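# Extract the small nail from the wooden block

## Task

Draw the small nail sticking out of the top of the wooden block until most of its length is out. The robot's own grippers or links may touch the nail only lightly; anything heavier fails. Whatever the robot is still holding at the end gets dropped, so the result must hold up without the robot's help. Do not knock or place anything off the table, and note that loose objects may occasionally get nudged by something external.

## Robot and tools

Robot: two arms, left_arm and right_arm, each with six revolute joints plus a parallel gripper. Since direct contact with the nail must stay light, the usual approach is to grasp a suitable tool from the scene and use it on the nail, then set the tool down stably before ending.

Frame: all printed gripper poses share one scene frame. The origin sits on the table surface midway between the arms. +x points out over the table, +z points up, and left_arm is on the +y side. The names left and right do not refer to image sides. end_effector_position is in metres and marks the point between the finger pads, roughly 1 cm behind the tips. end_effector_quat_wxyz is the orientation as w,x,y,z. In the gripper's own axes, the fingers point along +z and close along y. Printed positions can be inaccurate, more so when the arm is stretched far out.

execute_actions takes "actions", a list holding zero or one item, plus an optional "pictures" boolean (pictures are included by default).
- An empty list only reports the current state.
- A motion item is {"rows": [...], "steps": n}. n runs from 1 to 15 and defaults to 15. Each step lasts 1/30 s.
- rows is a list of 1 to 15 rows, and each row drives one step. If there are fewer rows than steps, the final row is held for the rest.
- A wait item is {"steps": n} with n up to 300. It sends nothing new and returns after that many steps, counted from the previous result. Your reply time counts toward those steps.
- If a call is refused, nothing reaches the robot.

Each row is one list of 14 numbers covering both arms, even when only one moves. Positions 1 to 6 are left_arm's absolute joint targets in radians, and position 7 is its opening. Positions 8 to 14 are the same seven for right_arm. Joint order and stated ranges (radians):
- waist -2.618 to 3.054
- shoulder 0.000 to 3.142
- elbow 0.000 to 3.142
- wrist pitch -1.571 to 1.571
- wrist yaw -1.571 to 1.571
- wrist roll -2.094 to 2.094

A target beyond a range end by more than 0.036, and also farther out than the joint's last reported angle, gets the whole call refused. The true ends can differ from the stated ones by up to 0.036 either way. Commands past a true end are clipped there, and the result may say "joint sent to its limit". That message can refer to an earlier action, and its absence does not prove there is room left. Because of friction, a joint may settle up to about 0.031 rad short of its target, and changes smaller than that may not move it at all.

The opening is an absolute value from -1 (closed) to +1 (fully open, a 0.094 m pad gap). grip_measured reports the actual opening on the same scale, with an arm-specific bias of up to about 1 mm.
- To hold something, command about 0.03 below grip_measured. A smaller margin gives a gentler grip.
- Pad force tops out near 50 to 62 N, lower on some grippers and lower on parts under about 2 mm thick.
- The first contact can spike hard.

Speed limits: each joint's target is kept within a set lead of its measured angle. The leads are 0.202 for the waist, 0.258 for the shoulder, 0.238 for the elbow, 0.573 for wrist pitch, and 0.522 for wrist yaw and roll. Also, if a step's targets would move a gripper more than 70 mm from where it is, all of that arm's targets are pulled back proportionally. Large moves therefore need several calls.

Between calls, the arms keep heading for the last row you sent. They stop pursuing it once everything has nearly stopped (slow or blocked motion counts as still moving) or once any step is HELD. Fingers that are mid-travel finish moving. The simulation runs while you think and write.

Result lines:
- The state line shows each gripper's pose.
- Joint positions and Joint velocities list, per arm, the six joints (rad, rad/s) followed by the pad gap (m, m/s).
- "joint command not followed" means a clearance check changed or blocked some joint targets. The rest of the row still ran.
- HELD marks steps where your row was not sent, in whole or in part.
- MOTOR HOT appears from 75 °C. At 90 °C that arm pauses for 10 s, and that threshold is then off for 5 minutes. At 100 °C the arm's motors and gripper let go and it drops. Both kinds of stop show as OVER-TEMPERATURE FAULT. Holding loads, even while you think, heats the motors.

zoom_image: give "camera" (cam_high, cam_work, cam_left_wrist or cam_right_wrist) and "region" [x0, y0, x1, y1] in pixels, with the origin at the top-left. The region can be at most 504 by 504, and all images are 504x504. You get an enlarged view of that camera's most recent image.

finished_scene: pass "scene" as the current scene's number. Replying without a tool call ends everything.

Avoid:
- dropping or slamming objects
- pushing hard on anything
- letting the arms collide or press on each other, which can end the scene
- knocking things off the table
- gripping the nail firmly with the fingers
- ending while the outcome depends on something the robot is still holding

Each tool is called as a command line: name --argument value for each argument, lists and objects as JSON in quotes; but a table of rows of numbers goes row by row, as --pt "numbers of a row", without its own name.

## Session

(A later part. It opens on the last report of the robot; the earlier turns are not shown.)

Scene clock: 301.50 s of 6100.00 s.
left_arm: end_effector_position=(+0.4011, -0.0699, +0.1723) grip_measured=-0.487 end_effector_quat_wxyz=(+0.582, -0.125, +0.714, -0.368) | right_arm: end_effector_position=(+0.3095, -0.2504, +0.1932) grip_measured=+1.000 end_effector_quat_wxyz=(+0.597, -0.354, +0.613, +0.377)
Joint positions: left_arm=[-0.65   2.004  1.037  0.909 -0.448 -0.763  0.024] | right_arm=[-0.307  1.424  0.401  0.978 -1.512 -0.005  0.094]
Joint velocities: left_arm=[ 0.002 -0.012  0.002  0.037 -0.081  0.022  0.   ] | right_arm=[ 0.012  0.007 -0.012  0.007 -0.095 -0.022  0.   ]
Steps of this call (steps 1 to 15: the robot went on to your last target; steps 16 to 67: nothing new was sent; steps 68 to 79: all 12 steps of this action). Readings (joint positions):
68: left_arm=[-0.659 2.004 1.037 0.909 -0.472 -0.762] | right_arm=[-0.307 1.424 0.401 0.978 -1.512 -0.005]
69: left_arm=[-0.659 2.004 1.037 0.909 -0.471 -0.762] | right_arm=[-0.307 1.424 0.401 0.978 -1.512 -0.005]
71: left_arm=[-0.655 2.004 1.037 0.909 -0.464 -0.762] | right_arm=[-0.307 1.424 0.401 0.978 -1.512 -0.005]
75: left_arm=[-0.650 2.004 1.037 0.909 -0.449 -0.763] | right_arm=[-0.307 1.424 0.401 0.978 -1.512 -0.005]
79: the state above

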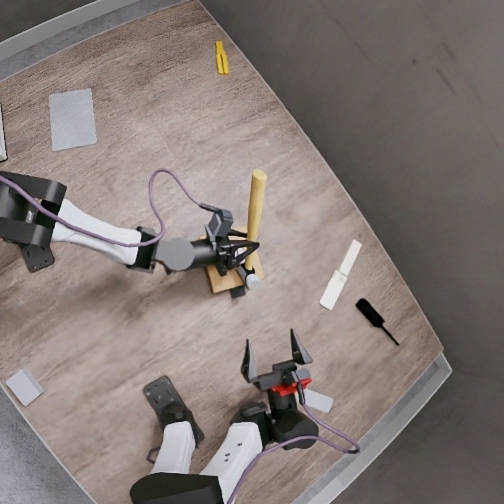

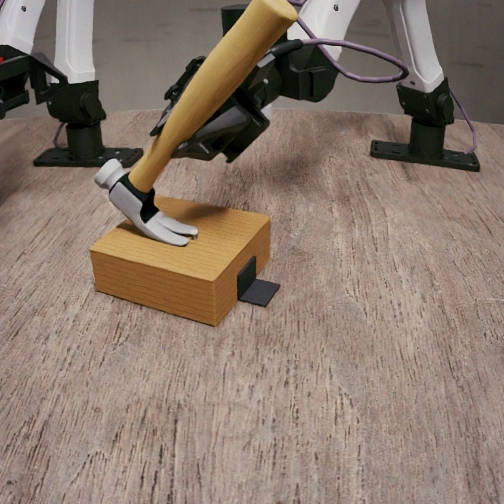

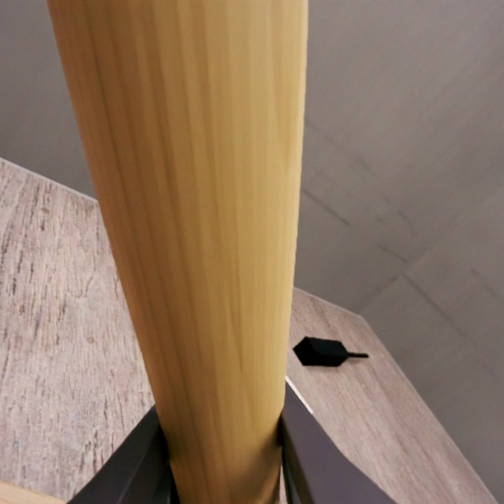

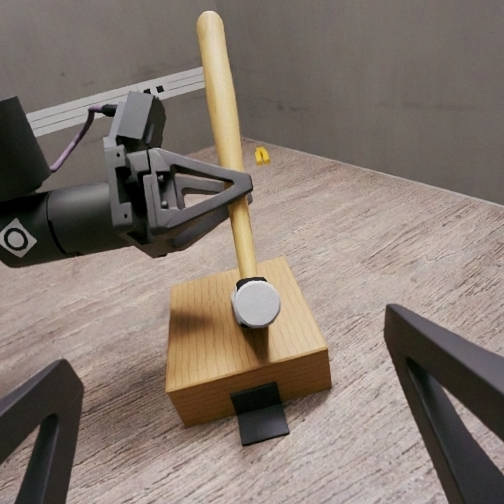

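zoom_image --camera "cam_work" --region '[178, 218, 208, 248]'

zoom_image --camera "cam_right_wrist" --region '[210, 260, 310, 360]'

Region (178, 218, 208, 248) of cam_work's 504x504 image, scaled by 16.800, with more detail than that image has.

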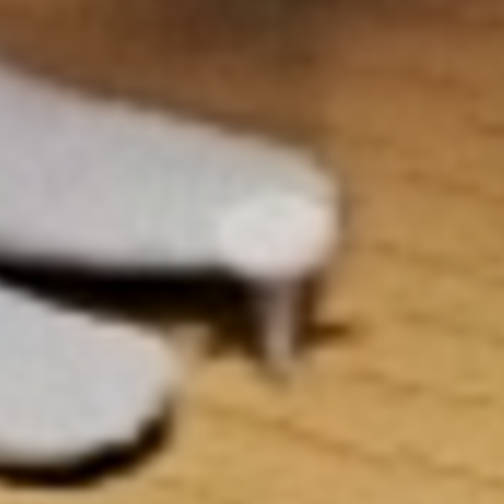

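Region (210, 260, 310, 360) of cam_right_wrist's 504x504 image, scaled by 5.040, with more detail than that image has.

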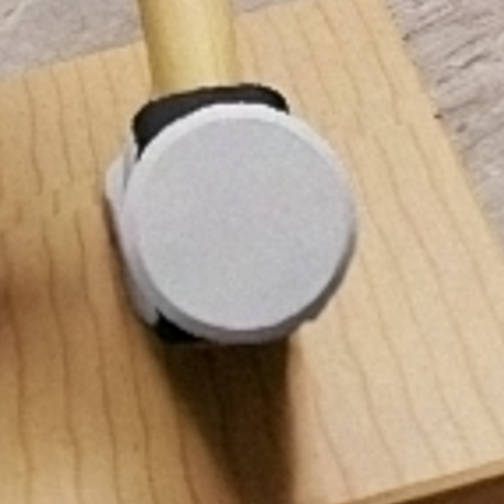

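execute_actions --actions '[{"rows":[[-0.62,1.955,1.035,1.01,-0.46,-0.765,-0.55,-0.31,1.41,0.41,1.0,-1.52,0,1],[-0.615,1.95,1.035,1.01,-0.46,-0.765,-0.55,-0.31,1.41,0.41,1.0,-1.52,0,1],[-0.61,1.947,1.035,1.01,-0.46,-0.765,-0.55,-0.31,1.41,0.41,1.0,-1.52,0,1],[-0.605,1.945,1.03,1.01,-0.46,-0.765,-0.55,-0.31,1.41,0.41,1.0,-1.52,0,1],[-0.60,1.945,1.03,1.01,-0.46,-0.765,-0.55,-0.31,1.41,0.41,1.0,-1.52,0,1]],"steps":12}]'

zoom_image --camera "cam_work" --region '[150, 200, 220, 260]'

Scene clock: 313.73 s of 6100.00 s.
left_arm: end_effector_position=(+0.4057, -0.0606, +0.1725) grip_measured=-0.487 end_effector_quat_wxyz=(+0.581, -0.129, +0.716, -0.365) | right_arm: end_effector_position=(+0.3095, -0.2504, +0.1932) grip_measured=+1.000 end_effector_quat_wxyz=(+0.597, -0.354, +0.613, +0.377)
Joint positions: left_arm=[-0.628  1.99   1.025  0.9   -0.433 -0.766  0.024] | right_arm=[-0.307  1.424  0.401  0.978 -1.512 -0.005  0.094]
Joint velocities: left_arm=[-0.007 -0.007  0.002  0.051 -0.022 -0.022 -0.001] | right_arm=[ 0.007 -0.002 -0.012 -0.037 -0.007 -0.051  0.   ]
Steps of this call (steps 1 to 15: the robot went on to your last target; steps 16 to 90: nothing new was sent; then 8.83 s passed at rest; steps 91 to 102: all 12 steps of this action). Readings (joint positions):
91: left_arm=[-0.650 2.003 1.037 0.909 -0.447 -0.763] | right_arm=[-0.307 1.424 0.401 0.978 -1.512 -0.005]
92: left_arm=[-0.649 2.002 1.037 0.907 -0.446 -0.763] | right_arm=[-0.307 1.424 0.401 0.978 -1.512 -0.005]
94: left_arm=[-0.646 1.999 1.035 0.903 -0.439 -0.764] | right_arm=[-0.307 1.424 0.401 0.978 -1.512 -0.005]
98: left_arm=[-0.634 1.992 1.026 0.902 -0.433 -0.766] | right_arm=[-0.307 1.424 0.401 0.978 -1.512 -0.005]
102: the state above

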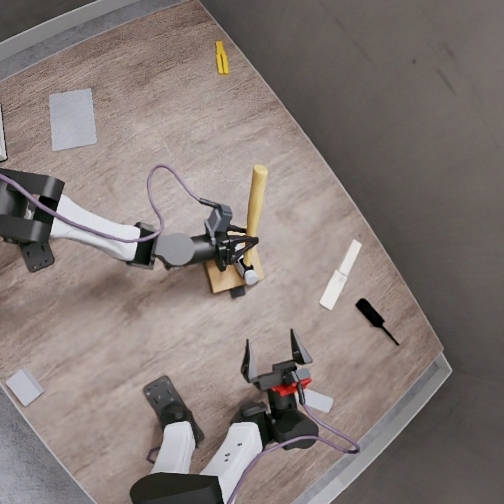

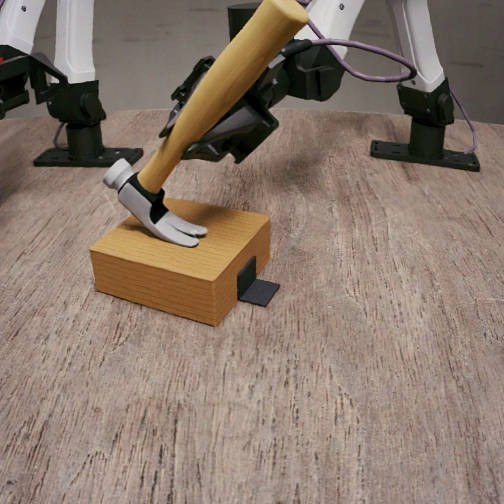

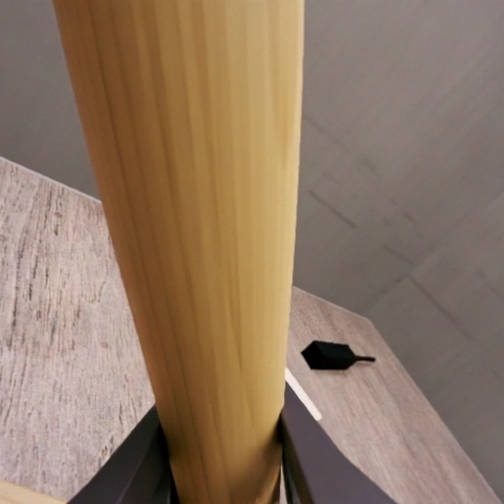

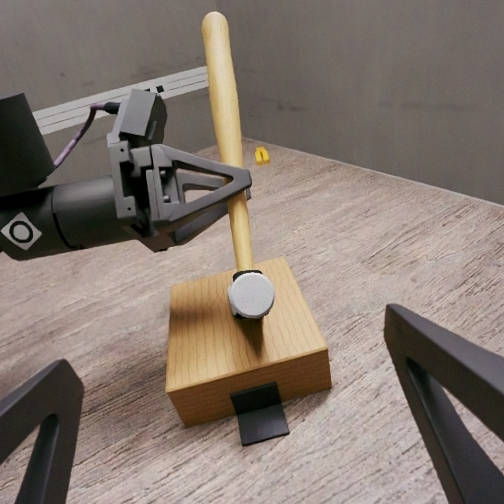

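Region (150, 200, 220, 260) of cam_work's 504x504 image, scaled by 7.200, with more detail than that image has; it fills the top 432 rows of this view, and the rest is white.

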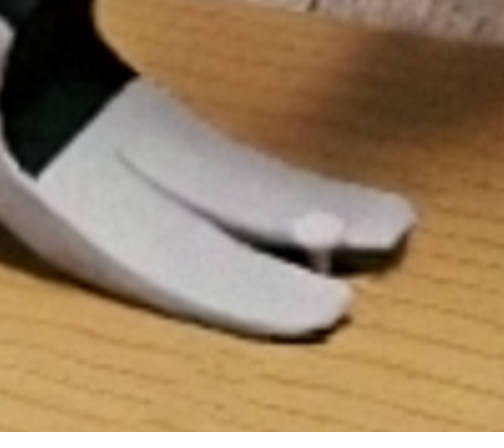

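execute_actions --actions '[{"rows":[[-0.597,1.942,1.025,1.01,-0.45,-0.765,-0.55,-0.31,1.41,0.41,1.0,-1.52,0,1],[-0.594,1.938,1.02,1.01,-0.445,-0.765,-0.55,-0.31,1.41,0.41,1.0,-1.52,0,1],[-0.59,1.934,1.015,1.01,-0.44,-0.765,-0.55,-0.31,1.41,0.41,1.0,-1.52,0,1],[-0.586,1.93,1.01,1.01,-0.435,-0.765,-0.55,-0.31,1.41,0.41,1.0,-1.52,0,1],[-0.583,1.93,1.008,1.01,-0.43,-0.765,-0.55,-0.31,1.41,0.41,1.0,-1.52,0,1]],"steps":12}]'

zoom_image --camera "cam_work" --region '[150, 200, 220, 260]'

Scene clock: 316.30 s of 6100.00 s.
left_arm: end_effector_position=(+0.4079, -0.0520, +0.1723) grip_measured=-0.487 end_effector_quat_wxyz=(+0.579, -0.128, +0.718, -0.364) | right_arm: end_effector_position=(+0.3095, -0.2504, +0.1932) grip_measured=+1.000 end_effector_quat_wxyz=(+0.597, -0.354, +0.613, +0.377)
Joint positions: left_arm=[-0.608  1.973  1.004  0.899 -0.412 -0.766  0.024] | right_arm=[-0.307  1.424  0.401  0.978 -1.512 -0.005  0.094]
Joint velocities: left_arm=[ 0.002 -0.007 -0.012  0.022 -0.007 -0.037 -0.   ] | right_arm=[-0.007  0.012  0.002  0.007 -0.051 -0.037  0.   ]
Steps of this call (steps 1 to 15: the robot went on to your last target; steps 16 to 65: nothing new was sent; steps 66 to 77: all 12 steps of this action). Readings (joint positions):
66: left_arm=[-0.628 1.989 1.025 0.900 -0.433 -0.766] | right_arm=[-0.307 1.424 0.401 0.978 -1.512 -0.005]
67: left_arm=[-0.628 1.989 1.024 0.900 -0.432 -0.766] | right_arm=[-0.307 1.424 0.401 0.978 -1.512 -0.005]
69: left_arm=[-0.625 1.982 1.016 0.899 -0.424 -0.766] | right_arm=[-0.307 1.424 0.401 0.978 -1.512 -0.005]
73: left_arm=[-0.611 1.974 1.005 0.899 -0.417 -0.766] | right_arm=[-0.307 1.424 0.401 0.978 -1.512 -0.005]
77: the state above

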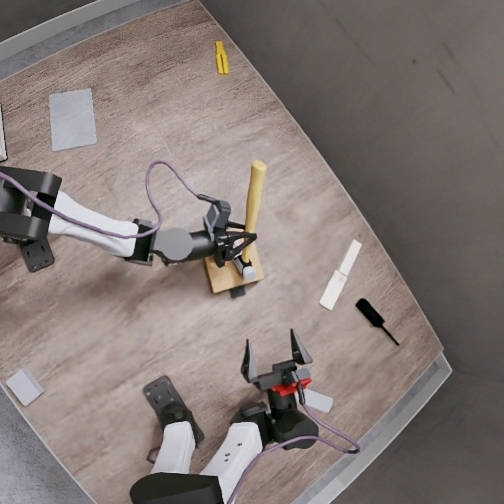

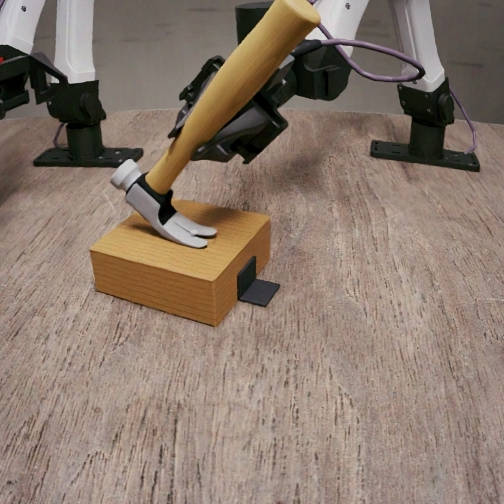

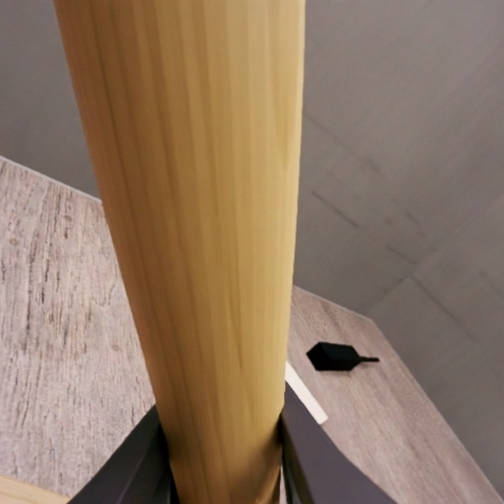

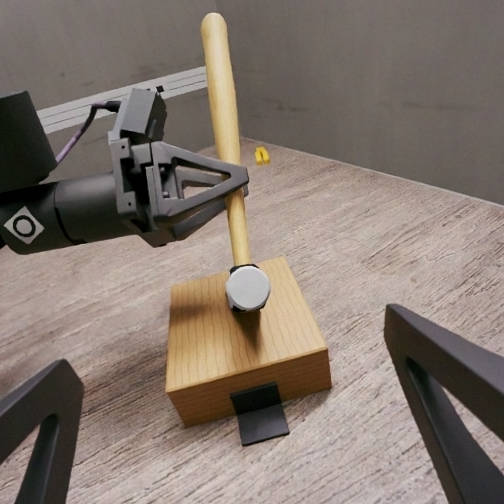

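Region (150, 200, 220, 260) of cam_work's 504x504 image, scaled by 7.200, with more detail than that image has; it fills the top 432 rows of this view, and the rest is white.

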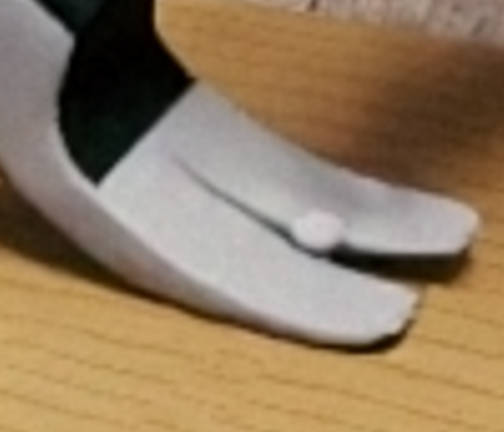

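execute_actions --actions '[{"rows":[[-0.60,1.94,1.02,1.005,-0.43,-0.75,-0.57,-0.31,1.41,0.41,1.0,-1.52,0,1],[-0.615,1.95,1.03,1.0,-0.435,-0.73,-0.57,-0.31,1.41,0.41,1.0,-1.52,0,1],[-0.63,1.96,1.04,0.995,-0.44,-0.71,-0.57,-0.31,1.41,0.41,1.0,-1.52,0,1],[-0.64,1.965,1.05,0.995,-0.44,-0.69,-0.57,-0.31,1.41,0.41,1.0,-1.52,0,1],[-0.65,1.97,1.06,0.99,-0.445,-0.67,-0.57,-0.31,1.41,0.41,1.0,-1.52,0,1],[-0.66,1.975,1.065,0.99,-0.445,-0.65,-0.57,-0.31,1.41,0.41,1.0,-1.52,0,1],[-0.668,1.98,1.07,0.985,-0.45,-0.63,-0.57,-0.31,1.41,0.41,1.0,-1.52,0,1],[-0.676,1.985,1.075,0.985,-0.45,-0.61,-0.57,-0.31,1.41,0.41,1.0,-1.52,0,1],[-0.682,1.99,1.08,0.98,-0.455,-0.59,-0.57,-0.31,1.41,0.41,1.0,-1.52,0,1],[-0.686,1.992,1.085,0.98,-0.455,-0.57,-0.57,-0.31,1.41,0.41,1.0,-1.52,0,1],[-0.69,1.995,1.09,0.98,-0.46,-0.55,-0.57,-0.31,1.41,0.41,1.0,-1.52,0,1]],"steps":15}]'

zoom_image --camera "cam_work" --region '[110, 170, 230, 270]'

Scene clock: 330.13 s of 6100.00 s.
left_arm: end_effector_position=(+0.3968, -0.0704, +0.1732) grip_measured=-0.488 end_effector_quat_wxyz=(+0.612, -0.073, +0.723, -0.312) | right_arm: end_effector_position=(+0.3095, -0.2504, +0.1932) grip_measured=+1.000 end_effector_quat_wxyz=(+0.597, -0.354, +0.613, +0.377)
Joint positions: left_arm=[-0.666  1.997  1.034  0.901 -0.483 -0.601  0.024] | right_arm=[-0.307  1.424  0.401  0.978 -1.512 -0.005  0.094]
Joint velocities: left_arm=[-0.032 -0.007 -0.002  0.022 -0.11   0.051  0.001] | right_arm=[-0.002  0.012 -0.002 -0.007  0.081  0.022  0.   ]
Steps of this call (steps 1 to 15: the robot went on to your last target; steps 16 to 90: nothing new was sent; then 10.33 s passed at rest; steps 91 to 105: all 15 steps of this action). Readings (joint positions):
91: left_arm=[-0.608 1.973 1.004 0.899 -0.412 -0.765] | right_arm=[-0.307 1.424 0.401 0.978 -1.512 -0.005]
92: left_arm=[-0.610 1.973 1.004 0.899 -0.412 -0.761] | right_arm=[-0.307 1.424 0.401 0.978 -1.512 -0.005]
94: left_arm=[-0.617 1.973 1.004 0.899 -0.415 -0.741] | right_arm=[-0.307 1.424 0.401 0.978 -1.512 -0.005]
98: left_arm=[-0.643 1.984 1.020 0.899 -0.438 -0.671] | right_arm=[-0.307 1.424 0.401 0.978 -1.512 -0.005]
105: the state above

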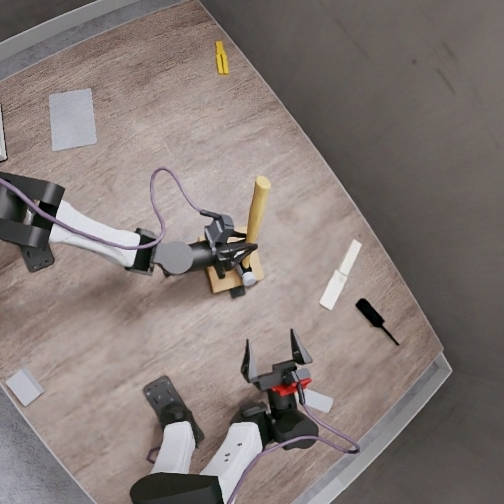

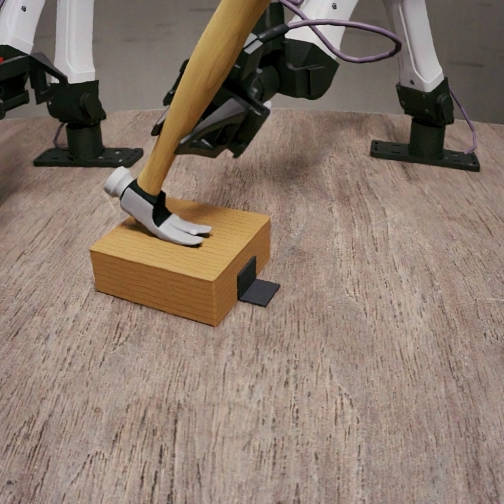

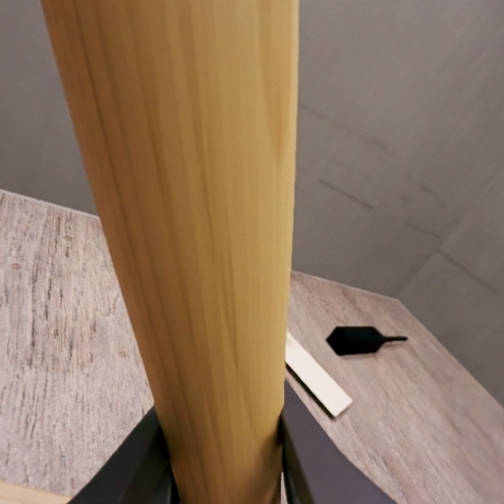

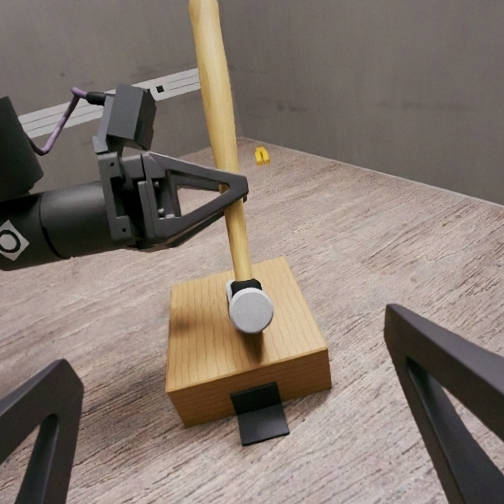

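Region (110, 170, 230, 270) of cam_work's 504x504 image, scaled by 4.200, with more detail than that image has.

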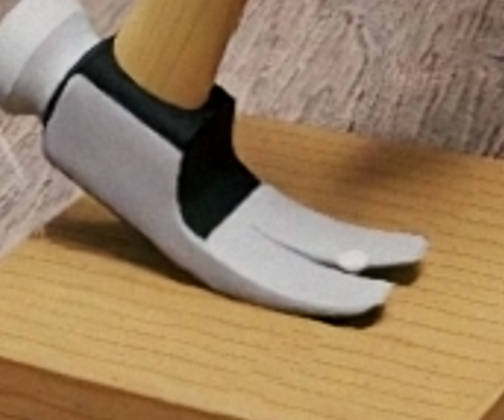

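execute_actions --actions '[{"rows":[[-0.685,1.995,1.09,0.98,-0.465,-0.53,-0.57,-0.31,1.41,0.41,1.0,-1.52,0,1],[-0.685,1.997,1.092,0.98,-0.465,-0.51,-0.57,-0.31,1.41,0.41,1.0,-1.52,0,1],[-0.687,1.999,1.094,0.98,-0.467,-0.49,-0.57,-0.31,1.41,0.41,1.0,-1.52,0,1],[-0.689,2.001,1.096,0.98,-0.469,-0.47,-0.57,-0.31,1.41,0.41,1.0,-1.52,0,1],[-0.691,2.003,1.098,0.98,-0.47,-0.45,-0.57,-0.31,1.41,0.41,1.0,-1.52,0,1],[-0.693,2.005,1.10,0.98,-0.47,-0.43,-0.57,-0.31,1.41,0.41,1.0,-1.52,0,1],[-0.695,2.005,1.10,0.98,-0.47,-0.41,-0.57,-0.31,1.41,0.41,1.0,-1.52,0,1],[-0.697,2.005,1.10,0.98,-0.47,-0.39,-0.57,-0.31,1.41,0.41,1.0,-1.52,0,1],[-0.70,2.005,1.10,0.98,-0.47,-0.37,-0.57,-0.31,1.41,0.41,1.0,-1.52,0,1]],"steps":15}]'

zoom_image --camera "cam_work" --region '[110, 170, 230, 270]'

Scene clock: 336.07 s of 6100.00 s.
left_arm: end_effector_position=(+0.3927, -0.0730, +0.1728) grip_measured=-0.490 end_effector_quat_wxyz=(+0.632, -0.040, +0.723, -0.276) | right_arm: end_effector_position=(+0.3095, -0.2504, +0.1932) grip_measured=+1.000 end_effector_quat_wxyz=(+0.597, -0.354, +0.613, +0.377)
Joint positions: left_arm=[-0.685  2.003  1.034  0.912 -0.517 -0.495  0.024] | right_arm=[-0.307  1.424  0.401  0.978 -1.512 -0.005  0.094]
Joint velocities: left_arm=[-0.017  0.012  0.007  0.051  0.051 -0.022  0.   ] | right_arm=[ 0.002 -0.012  0.012 -0.037  0.022 -0.022  0.   ]
Steps of this call (steps 1 to 15: the robot went on to your last target; steps 16 to 90: nothing new was sent; then 2.43 s passed at rest; steps 91 to 105: all 15 steps of this action). Readings (joint positions):
91: left_arm=[-0.667 1.997 1.034 0.902 -0.486 -0.595] | right_arm=[-0.307 1.424 0.401 0.978 -1.512 -0.005]
92: left_arm=[-0.667 1.997 1.034 0.902 -0.486 -0.590] | right_arm=[-0.307 1.424 0.401 0.978 -1.512 -0.005]
94: left_arm=[-0.669 1.997 1.034 0.902 -0.487 -0.575] | right_arm=[-0.307 1.424 0.401 0.978 -1.512 -0.005]
98: left_arm=[-0.677 2.001 1.034 0.909 -0.501 -0.530] | right_arm=[-0.307 1.424 0.401 0.978 -1.512 -0.005]
105: the state above

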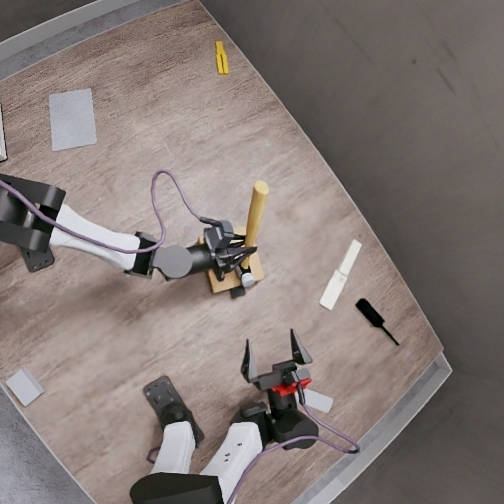

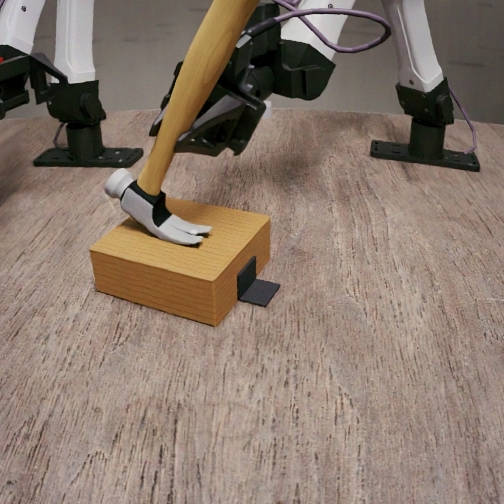

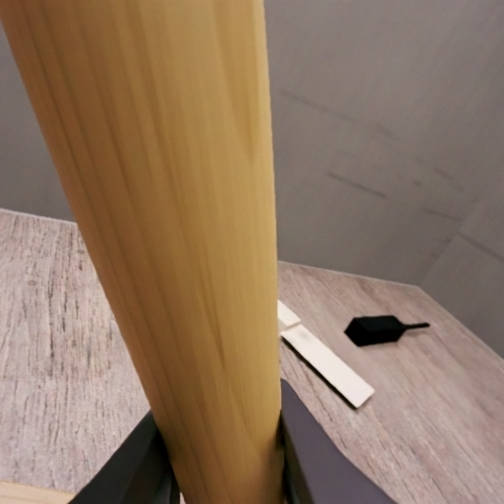

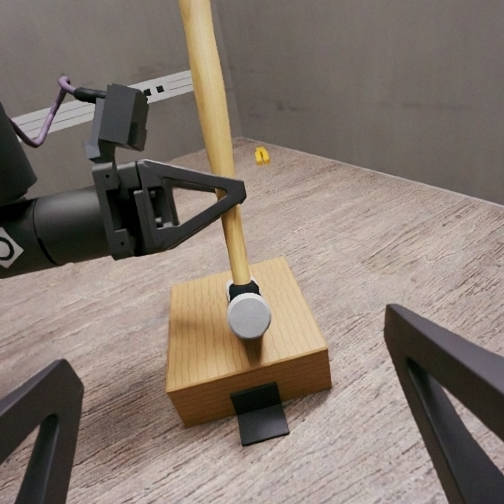

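Region (110, 170, 230, 270) of cam_work's 504x504 image, scaled by 4.200, with more detail than that image has.

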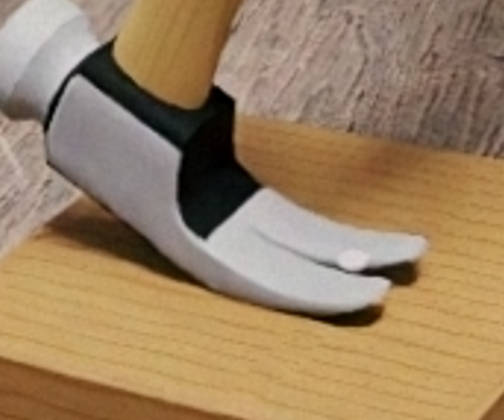

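execute_actions --actions '[{"rows":[[-0.71,2.005,1.10,0.98,-0.47,-0.42,-0.6,-0.31,1.41,0.41,1.0,-1.52,0,1],[-0.72,2.007,1.10,0.98,-0.47,-0.42,-0.6,-0.31,1.41,0.41,1.0,-1.52,0,1],[-0.73,2.009,1.103,0.98,-0.47,-0.42,-0.6,-0.31,1.41,0.41,1.0,-1.52,0,1],[-0.74,2.011,1.106,0.98,-0.47,-0.42,-0.6,-0.31,1.41,0.41,1.0,-1.52,0,1],[-0.75,2.013,1.109,0.98,-0.47,-0.42,-0.6,-0.31,1.41,0.41,1.0,-1.52,0,1],[-0.76,2.015,1.112,0.98,-0.47,-0.42,-0.6,-0.31,1.41,0.41,1.0,-1.52,0,1],[-0.77,2.017,1.115,0.98,-0.47,-0.42,-0.6,-0.31,1.41,0.41,1.0,-1.52,0,1],[-0.78,2.02,1.12,0.98,-0.47,-0.42,-0.6,-0.31,1.41,0.41,1.0,-1.52,0,1]],"steps":15}]'

zoom_image --camera "cam_work" --region '[110, 170, 230, 270]'

Scene clock: 339.53 s of 6100.00 s.
left_arm: end_effector_position=(+0.3876, -0.0758, +0.1726) grip_measured=-0.490 end_effector_quat_wxyz=(+0.643, -0.052, +0.720, -0.254) | right_arm: end_effector_position=(+0.3095, -0.2504, +0.1932) grip_measured=+1.000 end_effector_quat_wxyz=(+0.597, -0.354, +0.613, +0.377)
Joint positions: left_arm=[-0.719  2.018  1.051  0.914 -0.604 -0.479  0.024] | right_arm=[-0.307  1.424  0.401  0.978 -1.512 -0.005  0.094]
Joint velocities: left_arm=[-0.022 -0.012 -0.002 -0.022 -0.051  0.007 -0.001] | right_arm=[-0.002 -0.007 -0.002 -0.051 -0.095  0.081  0.   ]
Steps of this call (steps 1 to 15: the robot went on to your last target; steps 16 to 89: nothing new was sent; steps 90 to 104: all 15 steps of this action). Readings (joint positions):
90: left_arm=[-0.686 2.003 1.034 0.913 -0.518 -0.498] | right_arm=[-0.307 1.424 0.401 0.978 -1.512 -0.005]
91: left_arm=[-0.687 2.003 1.034 0.913 -0.521 -0.500] | right_arm=[-0.307 1.424 0.401 0.978 -1.512 -0.005]
93: left_arm=[-0.693 2.003 1.034 0.913 -0.531 -0.500] | right_arm=[-0.307 1.424 0.401 0.978 -1.512 -0.005]
97: left_arm=[-0.708 2.012 1.044 0.914 -0.571 -0.490] | right_arm=[-0.307 1.424 0.401 0.978 -1.512 -0.005]
104: the state above

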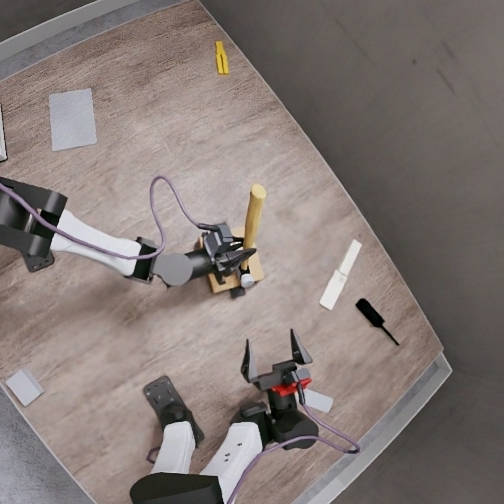

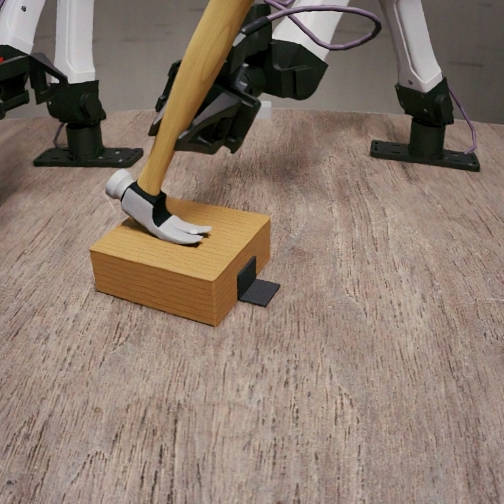

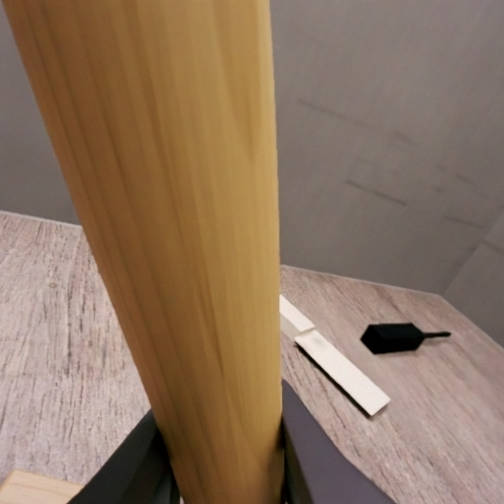

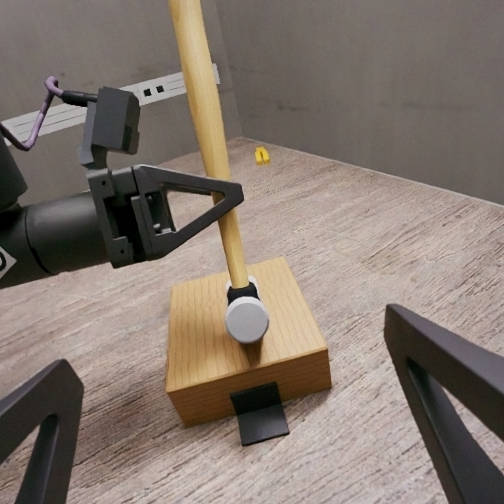

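Region (110, 170, 230, 270) of cam_work's 504x504 image, scaled by 4.200, with more detail than that image has.

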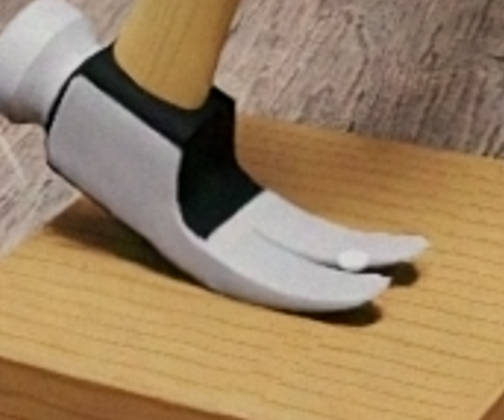

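execute_actions --actions '[{"rows":[[-0.76,2.015,1.11,0.98,-0.49,-0.44,-0.57,-0.28,1.41,0.47,0.95,-1.48,0,0.95],[-0.745,2.012,1.10,0.98,-0.5,-0.46,-0.57,-0.25,1.42,0.53,0.9,-1.44,0,0.9],[-0.73,2.01,1.09,0.98,-0.51,-0.48,-0.57,-0.21,1.43,0.59,0.86,-1.40,0,0.85],[-0.715,2.007,1.085,0.98,-0.52,-0.49,-0.57,-0.17,1.44,0.65,0.82,-1.36,0,0.8],[-0.70,2.005,1.08,0.98,-0.52,-0.5,-0.57,-0.13,1.45,0.71,0.78,-1.32,0,0.75],[-0.70,2.005,1.08,0.98,-0.52,-0.5,-0.57,-0.085,1.46,0.76,0.75,-1.29,0,0.7],[-0.70,2.005,1.08,0.98,-0.52,-0.5,-0.57,-0.04,1.47,0.81,0.72,-1.26,0,0.65],[-0.70,2.005,1.08,0.98,-0.52,-0.5,-0.57,0.005,1.48,0.85,0.69,-1.23,0,0.6],[-0.70,2.005,1.08,0.98,-0.52,-0.5,-0.57,0.05,1.49,0.88,0.66,-1.2,0,0.55],[-0.70,2.005,1.08,0.98,-0.52,-0.5,-0.57,0.095,1.495,0.91,0.64,-1.17,0,0.5],[-0.70,2.005,1.08,0.98,-0.52,-0.5,-0.57,0.14,1.5,0.93,0.62,-1.14,0,0.5],[-0.70,2.005,1.08,0.98,-0.52,-0.5,-0.57,0.185,1.505,0.95,0.6,-1.11,0,0.5],[-0.70,2.005,1.08,0.98,-0.52,-0.5,-0.57,0.23,1.51,0.97,0.59,-1.08,0,0.5],[-0.70,2.005,1.08,0.98,-0.52,-0.5,-0.57,0.27,1.515,0.99,0.58,-1.05,0,0.5],[-0.70,2.005,1.08,0.98,-0.52,-0.5,-0.57,0.31,1.52,1.0,0.58,-1.02,0,0.5]],"steps":15}]'

Scene clock: 353.03 s of 6100.00 s.
left_arm: end_effector_position=(+0.3920, -0.0728, +0.1724) grip_measured=-0.490 end_effector_quat_wxyz=(+0.638, -0.063, +0.720, -0.265) | right_arm: end_effector_position=(+0.3792, -0.1064, +0.3196) grip_measured=+0.502 end_effector_quat_wxyz=(+0.608, -0.439, +0.531, +0.394)
Joint positions: left_arm=[-0.704  2.018  1.051  0.914 -0.586 -0.511  0.024] | right_arm=[ 0.233  1.492  0.951  0.663 -1.149 -0.004  0.071]
Joint velocities: left_arm=[ 0.002 -0.002 -0.002  0.037 -0.037 -0.037  0.001] | right_arm=[ 1.209  0.212  0.442 -0.491  0.872  0.022 -0.   ]
Steps of this call (steps 1 to 15: the robot went on to your last target; steps 16 to 90: nothing new was sent; then 10.00 s passed at rest; steps 91 to 105: all 15 steps of this action). Readings (joint positions):
91: left_arm=[-0.719 2.018 1.051 0.914 -0.606 -0.479] | right_arm=[-0.305 1.424 0.406 0.974 -1.510 -0.005]
92: left_arm=[-0.719 2.018 1.051 0.914 -0.607 -0.481] | right_arm=[-0.295 1.424 0.423 0.957 -1.502 -0.005]
94: left_arm=[-0.714 2.018 1.051 0.914 -0.605 -0.492] | right_arm=[-0.246 1.425 0.507 0.906 -1.467 -0.004]
98: left_arm=[-0.704 2.018 1.051 0.914 -0.586 -0.510] | right_arm=[-0.086 1.450 0.748 0.811 -1.354 -0.004]
105: the state above

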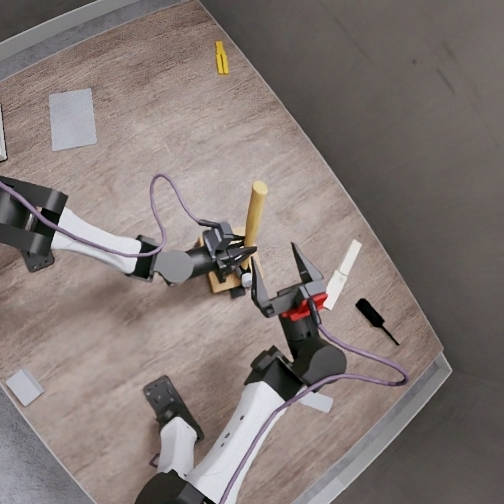

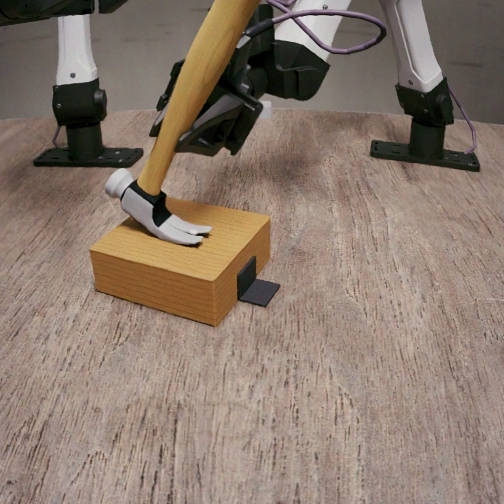

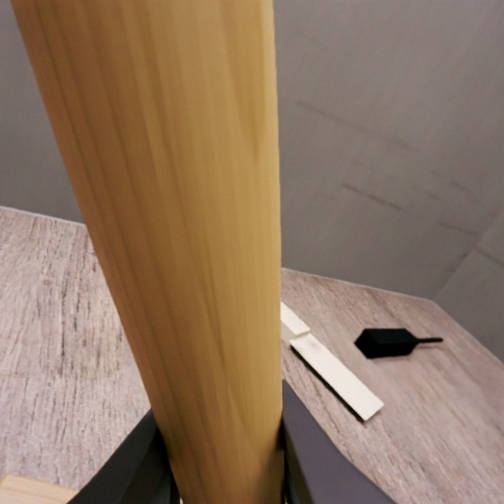

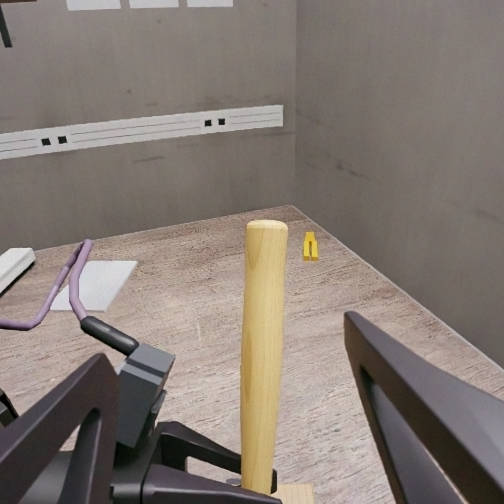

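execute_actions --actions '[]'

Scene clock: 353.50 s of 6100.00 s.
left_arm: end_effector_position=(+0.3920, -0.0728, +0.1724) grip_measured=-0.490 end_effector_quat_wxyz=(+0.638, -0.063, +0.720, -0.265) | right_arm: end_effector_position=(+0.3848, -0.0811, +0.3136) grip_measured=+0.502 end_effector_quat_wxyz=(+0.597, -0.418, +0.557, +0.399)
Joint positions: left_arm=[-0.704  2.018  1.051  0.914 -0.586 -0.511  0.024] | right_arm=[ 0.317  1.504  0.971  0.592 -1.034 -0.004  0.071]
Joint velocities: left_arm=[-0.017  0.002 -0.017 -0.066  0.037  0.007 -0.   ] | right_arm=[ 0.007  0.012  0.002 -0.007  0.022  0.007 -0.   ]
Steps of this call (steps 1 to 14: the robot went on to your last target). Readings (joint positions):
1: left_arm=[-0.704 2.018 1.051 0.914 -0.586 -0.511] | right_arm=[0.271 1.498 0.963 0.650 -1.125 -0.004]
2: left_arm=[-0.704 2.018 1.051 0.914 -0.586 -0.511] | right_arm=[0.299 1.502 0.969 0.639 -1.107 -0.004]
4: left_arm=[-0.704 2.018 1.051 0.914 -0.586 -0.511] | right_arm=[0.319 1.503 0.971 0.622 -1.082 -0.004]
8: left_arm=[-0.704 2.018 1.051 0.914 -0.586 -0.511] | right_arm=[0.317 1.504 0.971 0.601 -1.050 -0.004]
14: the state above

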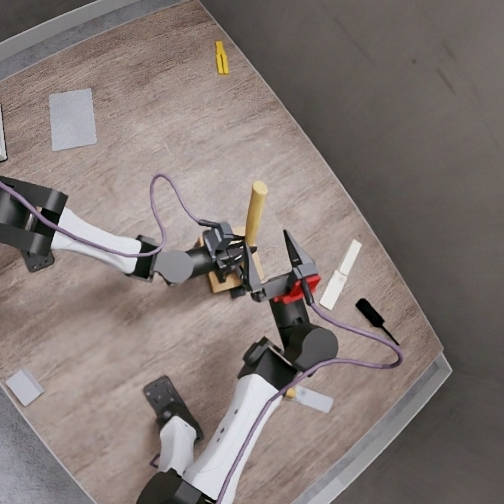

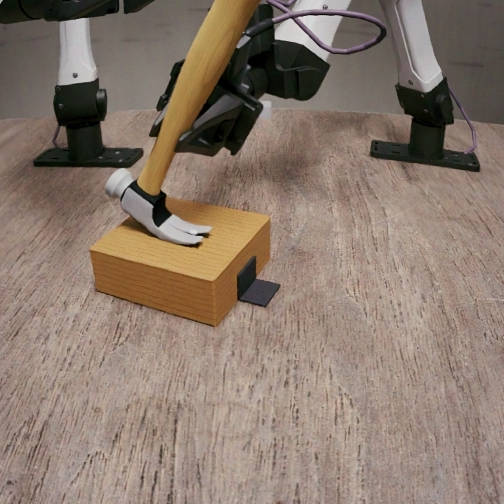

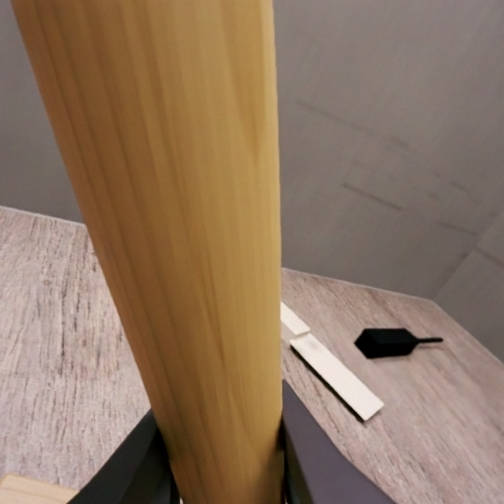

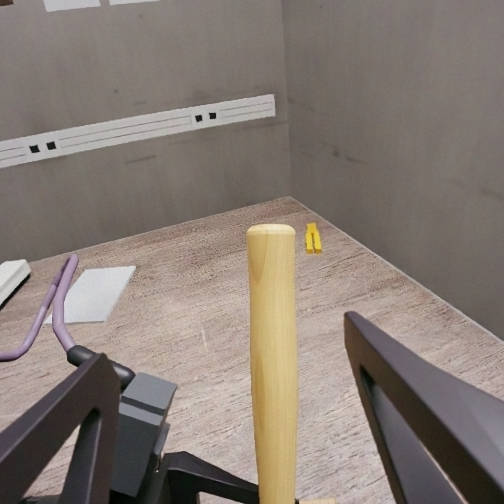

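execute_actions --actions '[{"rows":[[-0.70,2.005,1.08,0.98,-0.52,-0.5,-0.57,0.315,1.535,1.01,0.575,-1.015,0,0.45],[-0.70,2.005,1.08,0.98,-0.52,-0.5,-0.57,0.32,1.55,1.025,0.57,-1.01,0,0.4],[-0.70,2.005,1.08,0.98,-0.52,-0.5,-0.57,0.325,1.565,1.04,0.565,-1.005,0,0.35],[-0.70,2.005,1.08,0.98,-0.52,-0.5,-0.57,0.33,1.58,1.055,0.56,-1.0,0,0.3],[-0.70,2.005,1.08,0.98,-0.52,-0.5,-0.57,0.337,1.595,1.07,0.555,-0.995,0,0.3],[-0.70,2.005,1.08,0.98,-0.52,-0.5,-0.57,0.344,1.61,1.085,0.55,-0.99,0,0.3],[-0.70,2.005,1.08,0.98,-0.52,-0.5,-0.57,0.35,1.62,1.095,0.545,-0.985,0,0.3],[-0.70,2.005,1.08,0.98,-0.52,-0.5,-0.57,0.355,1.63,1.105,0.54,-0.98,0,0.3],[-0.70,2.005,1.08,0.98,-0.52,-0.5,-0.57,0.36,1.64,1.115,0.535,-0.975,0,0.3]],"steps":15}]'

Scene clock: 367.13 s of 6100.00 s.
left_arm: end_effector_position=(+0.3920, -0.0728, +0.1724) grip_measured=-0.490 end_effector_quat_wxyz=(+0.638, -0.063, +0.720, -0.265) | right_arm: end_effector_position=(+0.4153, -0.0626, +0.3000) grip_measured=+0.302 end_effector_quat_wxyz=(+0.579, -0.407, +0.579, +0.405)
Joint positions: left_arm=[-0.704  2.018  1.051  0.914 -0.586 -0.511  0.024] | right_arm=[ 0.354  1.63   1.082  0.545 -0.987 -0.004  0.061]
Joint velocities: left_arm=[ 0.022  0.007  0.017  0.007 -0.066  0.022  0.   ] | right_arm=[-0.002 -0.002  0.007 -0.022  0.037 -0.051 -0.001]
Steps of this call (steps 1 to 30: the robot went on to your last target; steps 31 to 90: nothing new was sent; then 10.13 s passed at rest; steps 91 to 105: all 15 steps of this action). Readings (joint positions):
91: left_arm=[-0.704 2.018 1.051 0.914 -0.586 -0.511] | right_arm=[0.317 1.506 0.972 0.589 -1.028 -0.004]
92: left_arm=[-0.704 2.018 1.051 0.914 -0.586 -0.511] | right_arm=[0.317 1.510 0.977 0.588 -1.028 -0.004]
94: left_arm=[-0.704 2.018 1.051 0.914 -0.586 -0.511] | right_arm=[0.318 1.533 1.001 0.584 -1.023 -0.004]
98: left_arm=[-0.704 2.018 1.051 0.914 -0.586 -0.511] | right_arm=[0.333 1.594 1.059 0.570 -1.005 -0.004]
105: the state above

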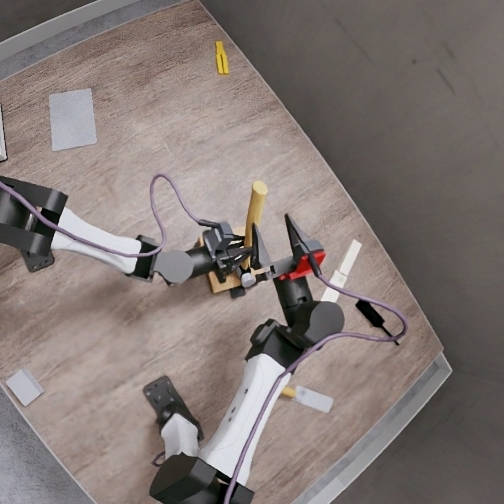

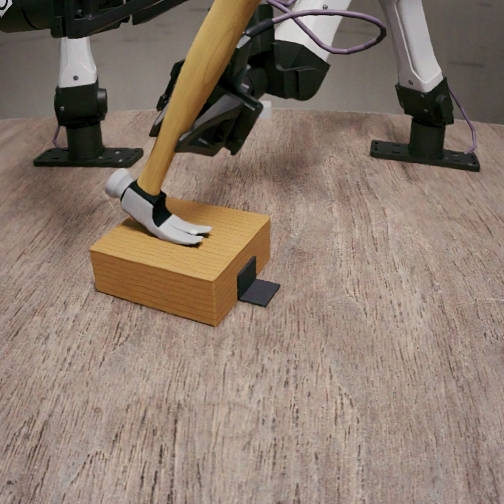

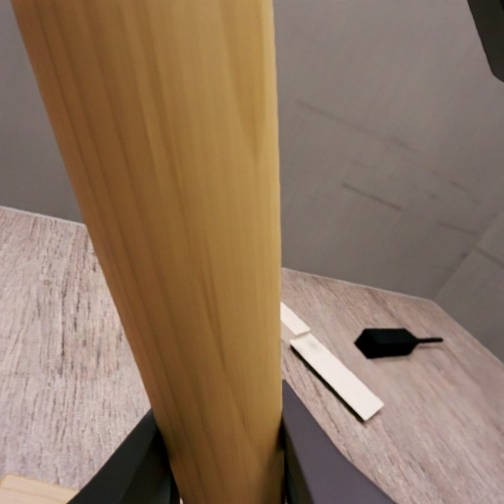

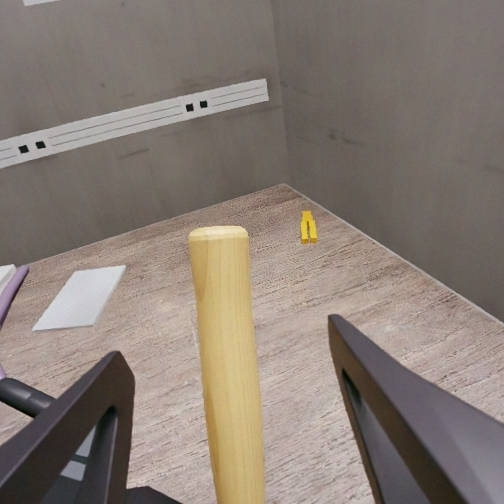

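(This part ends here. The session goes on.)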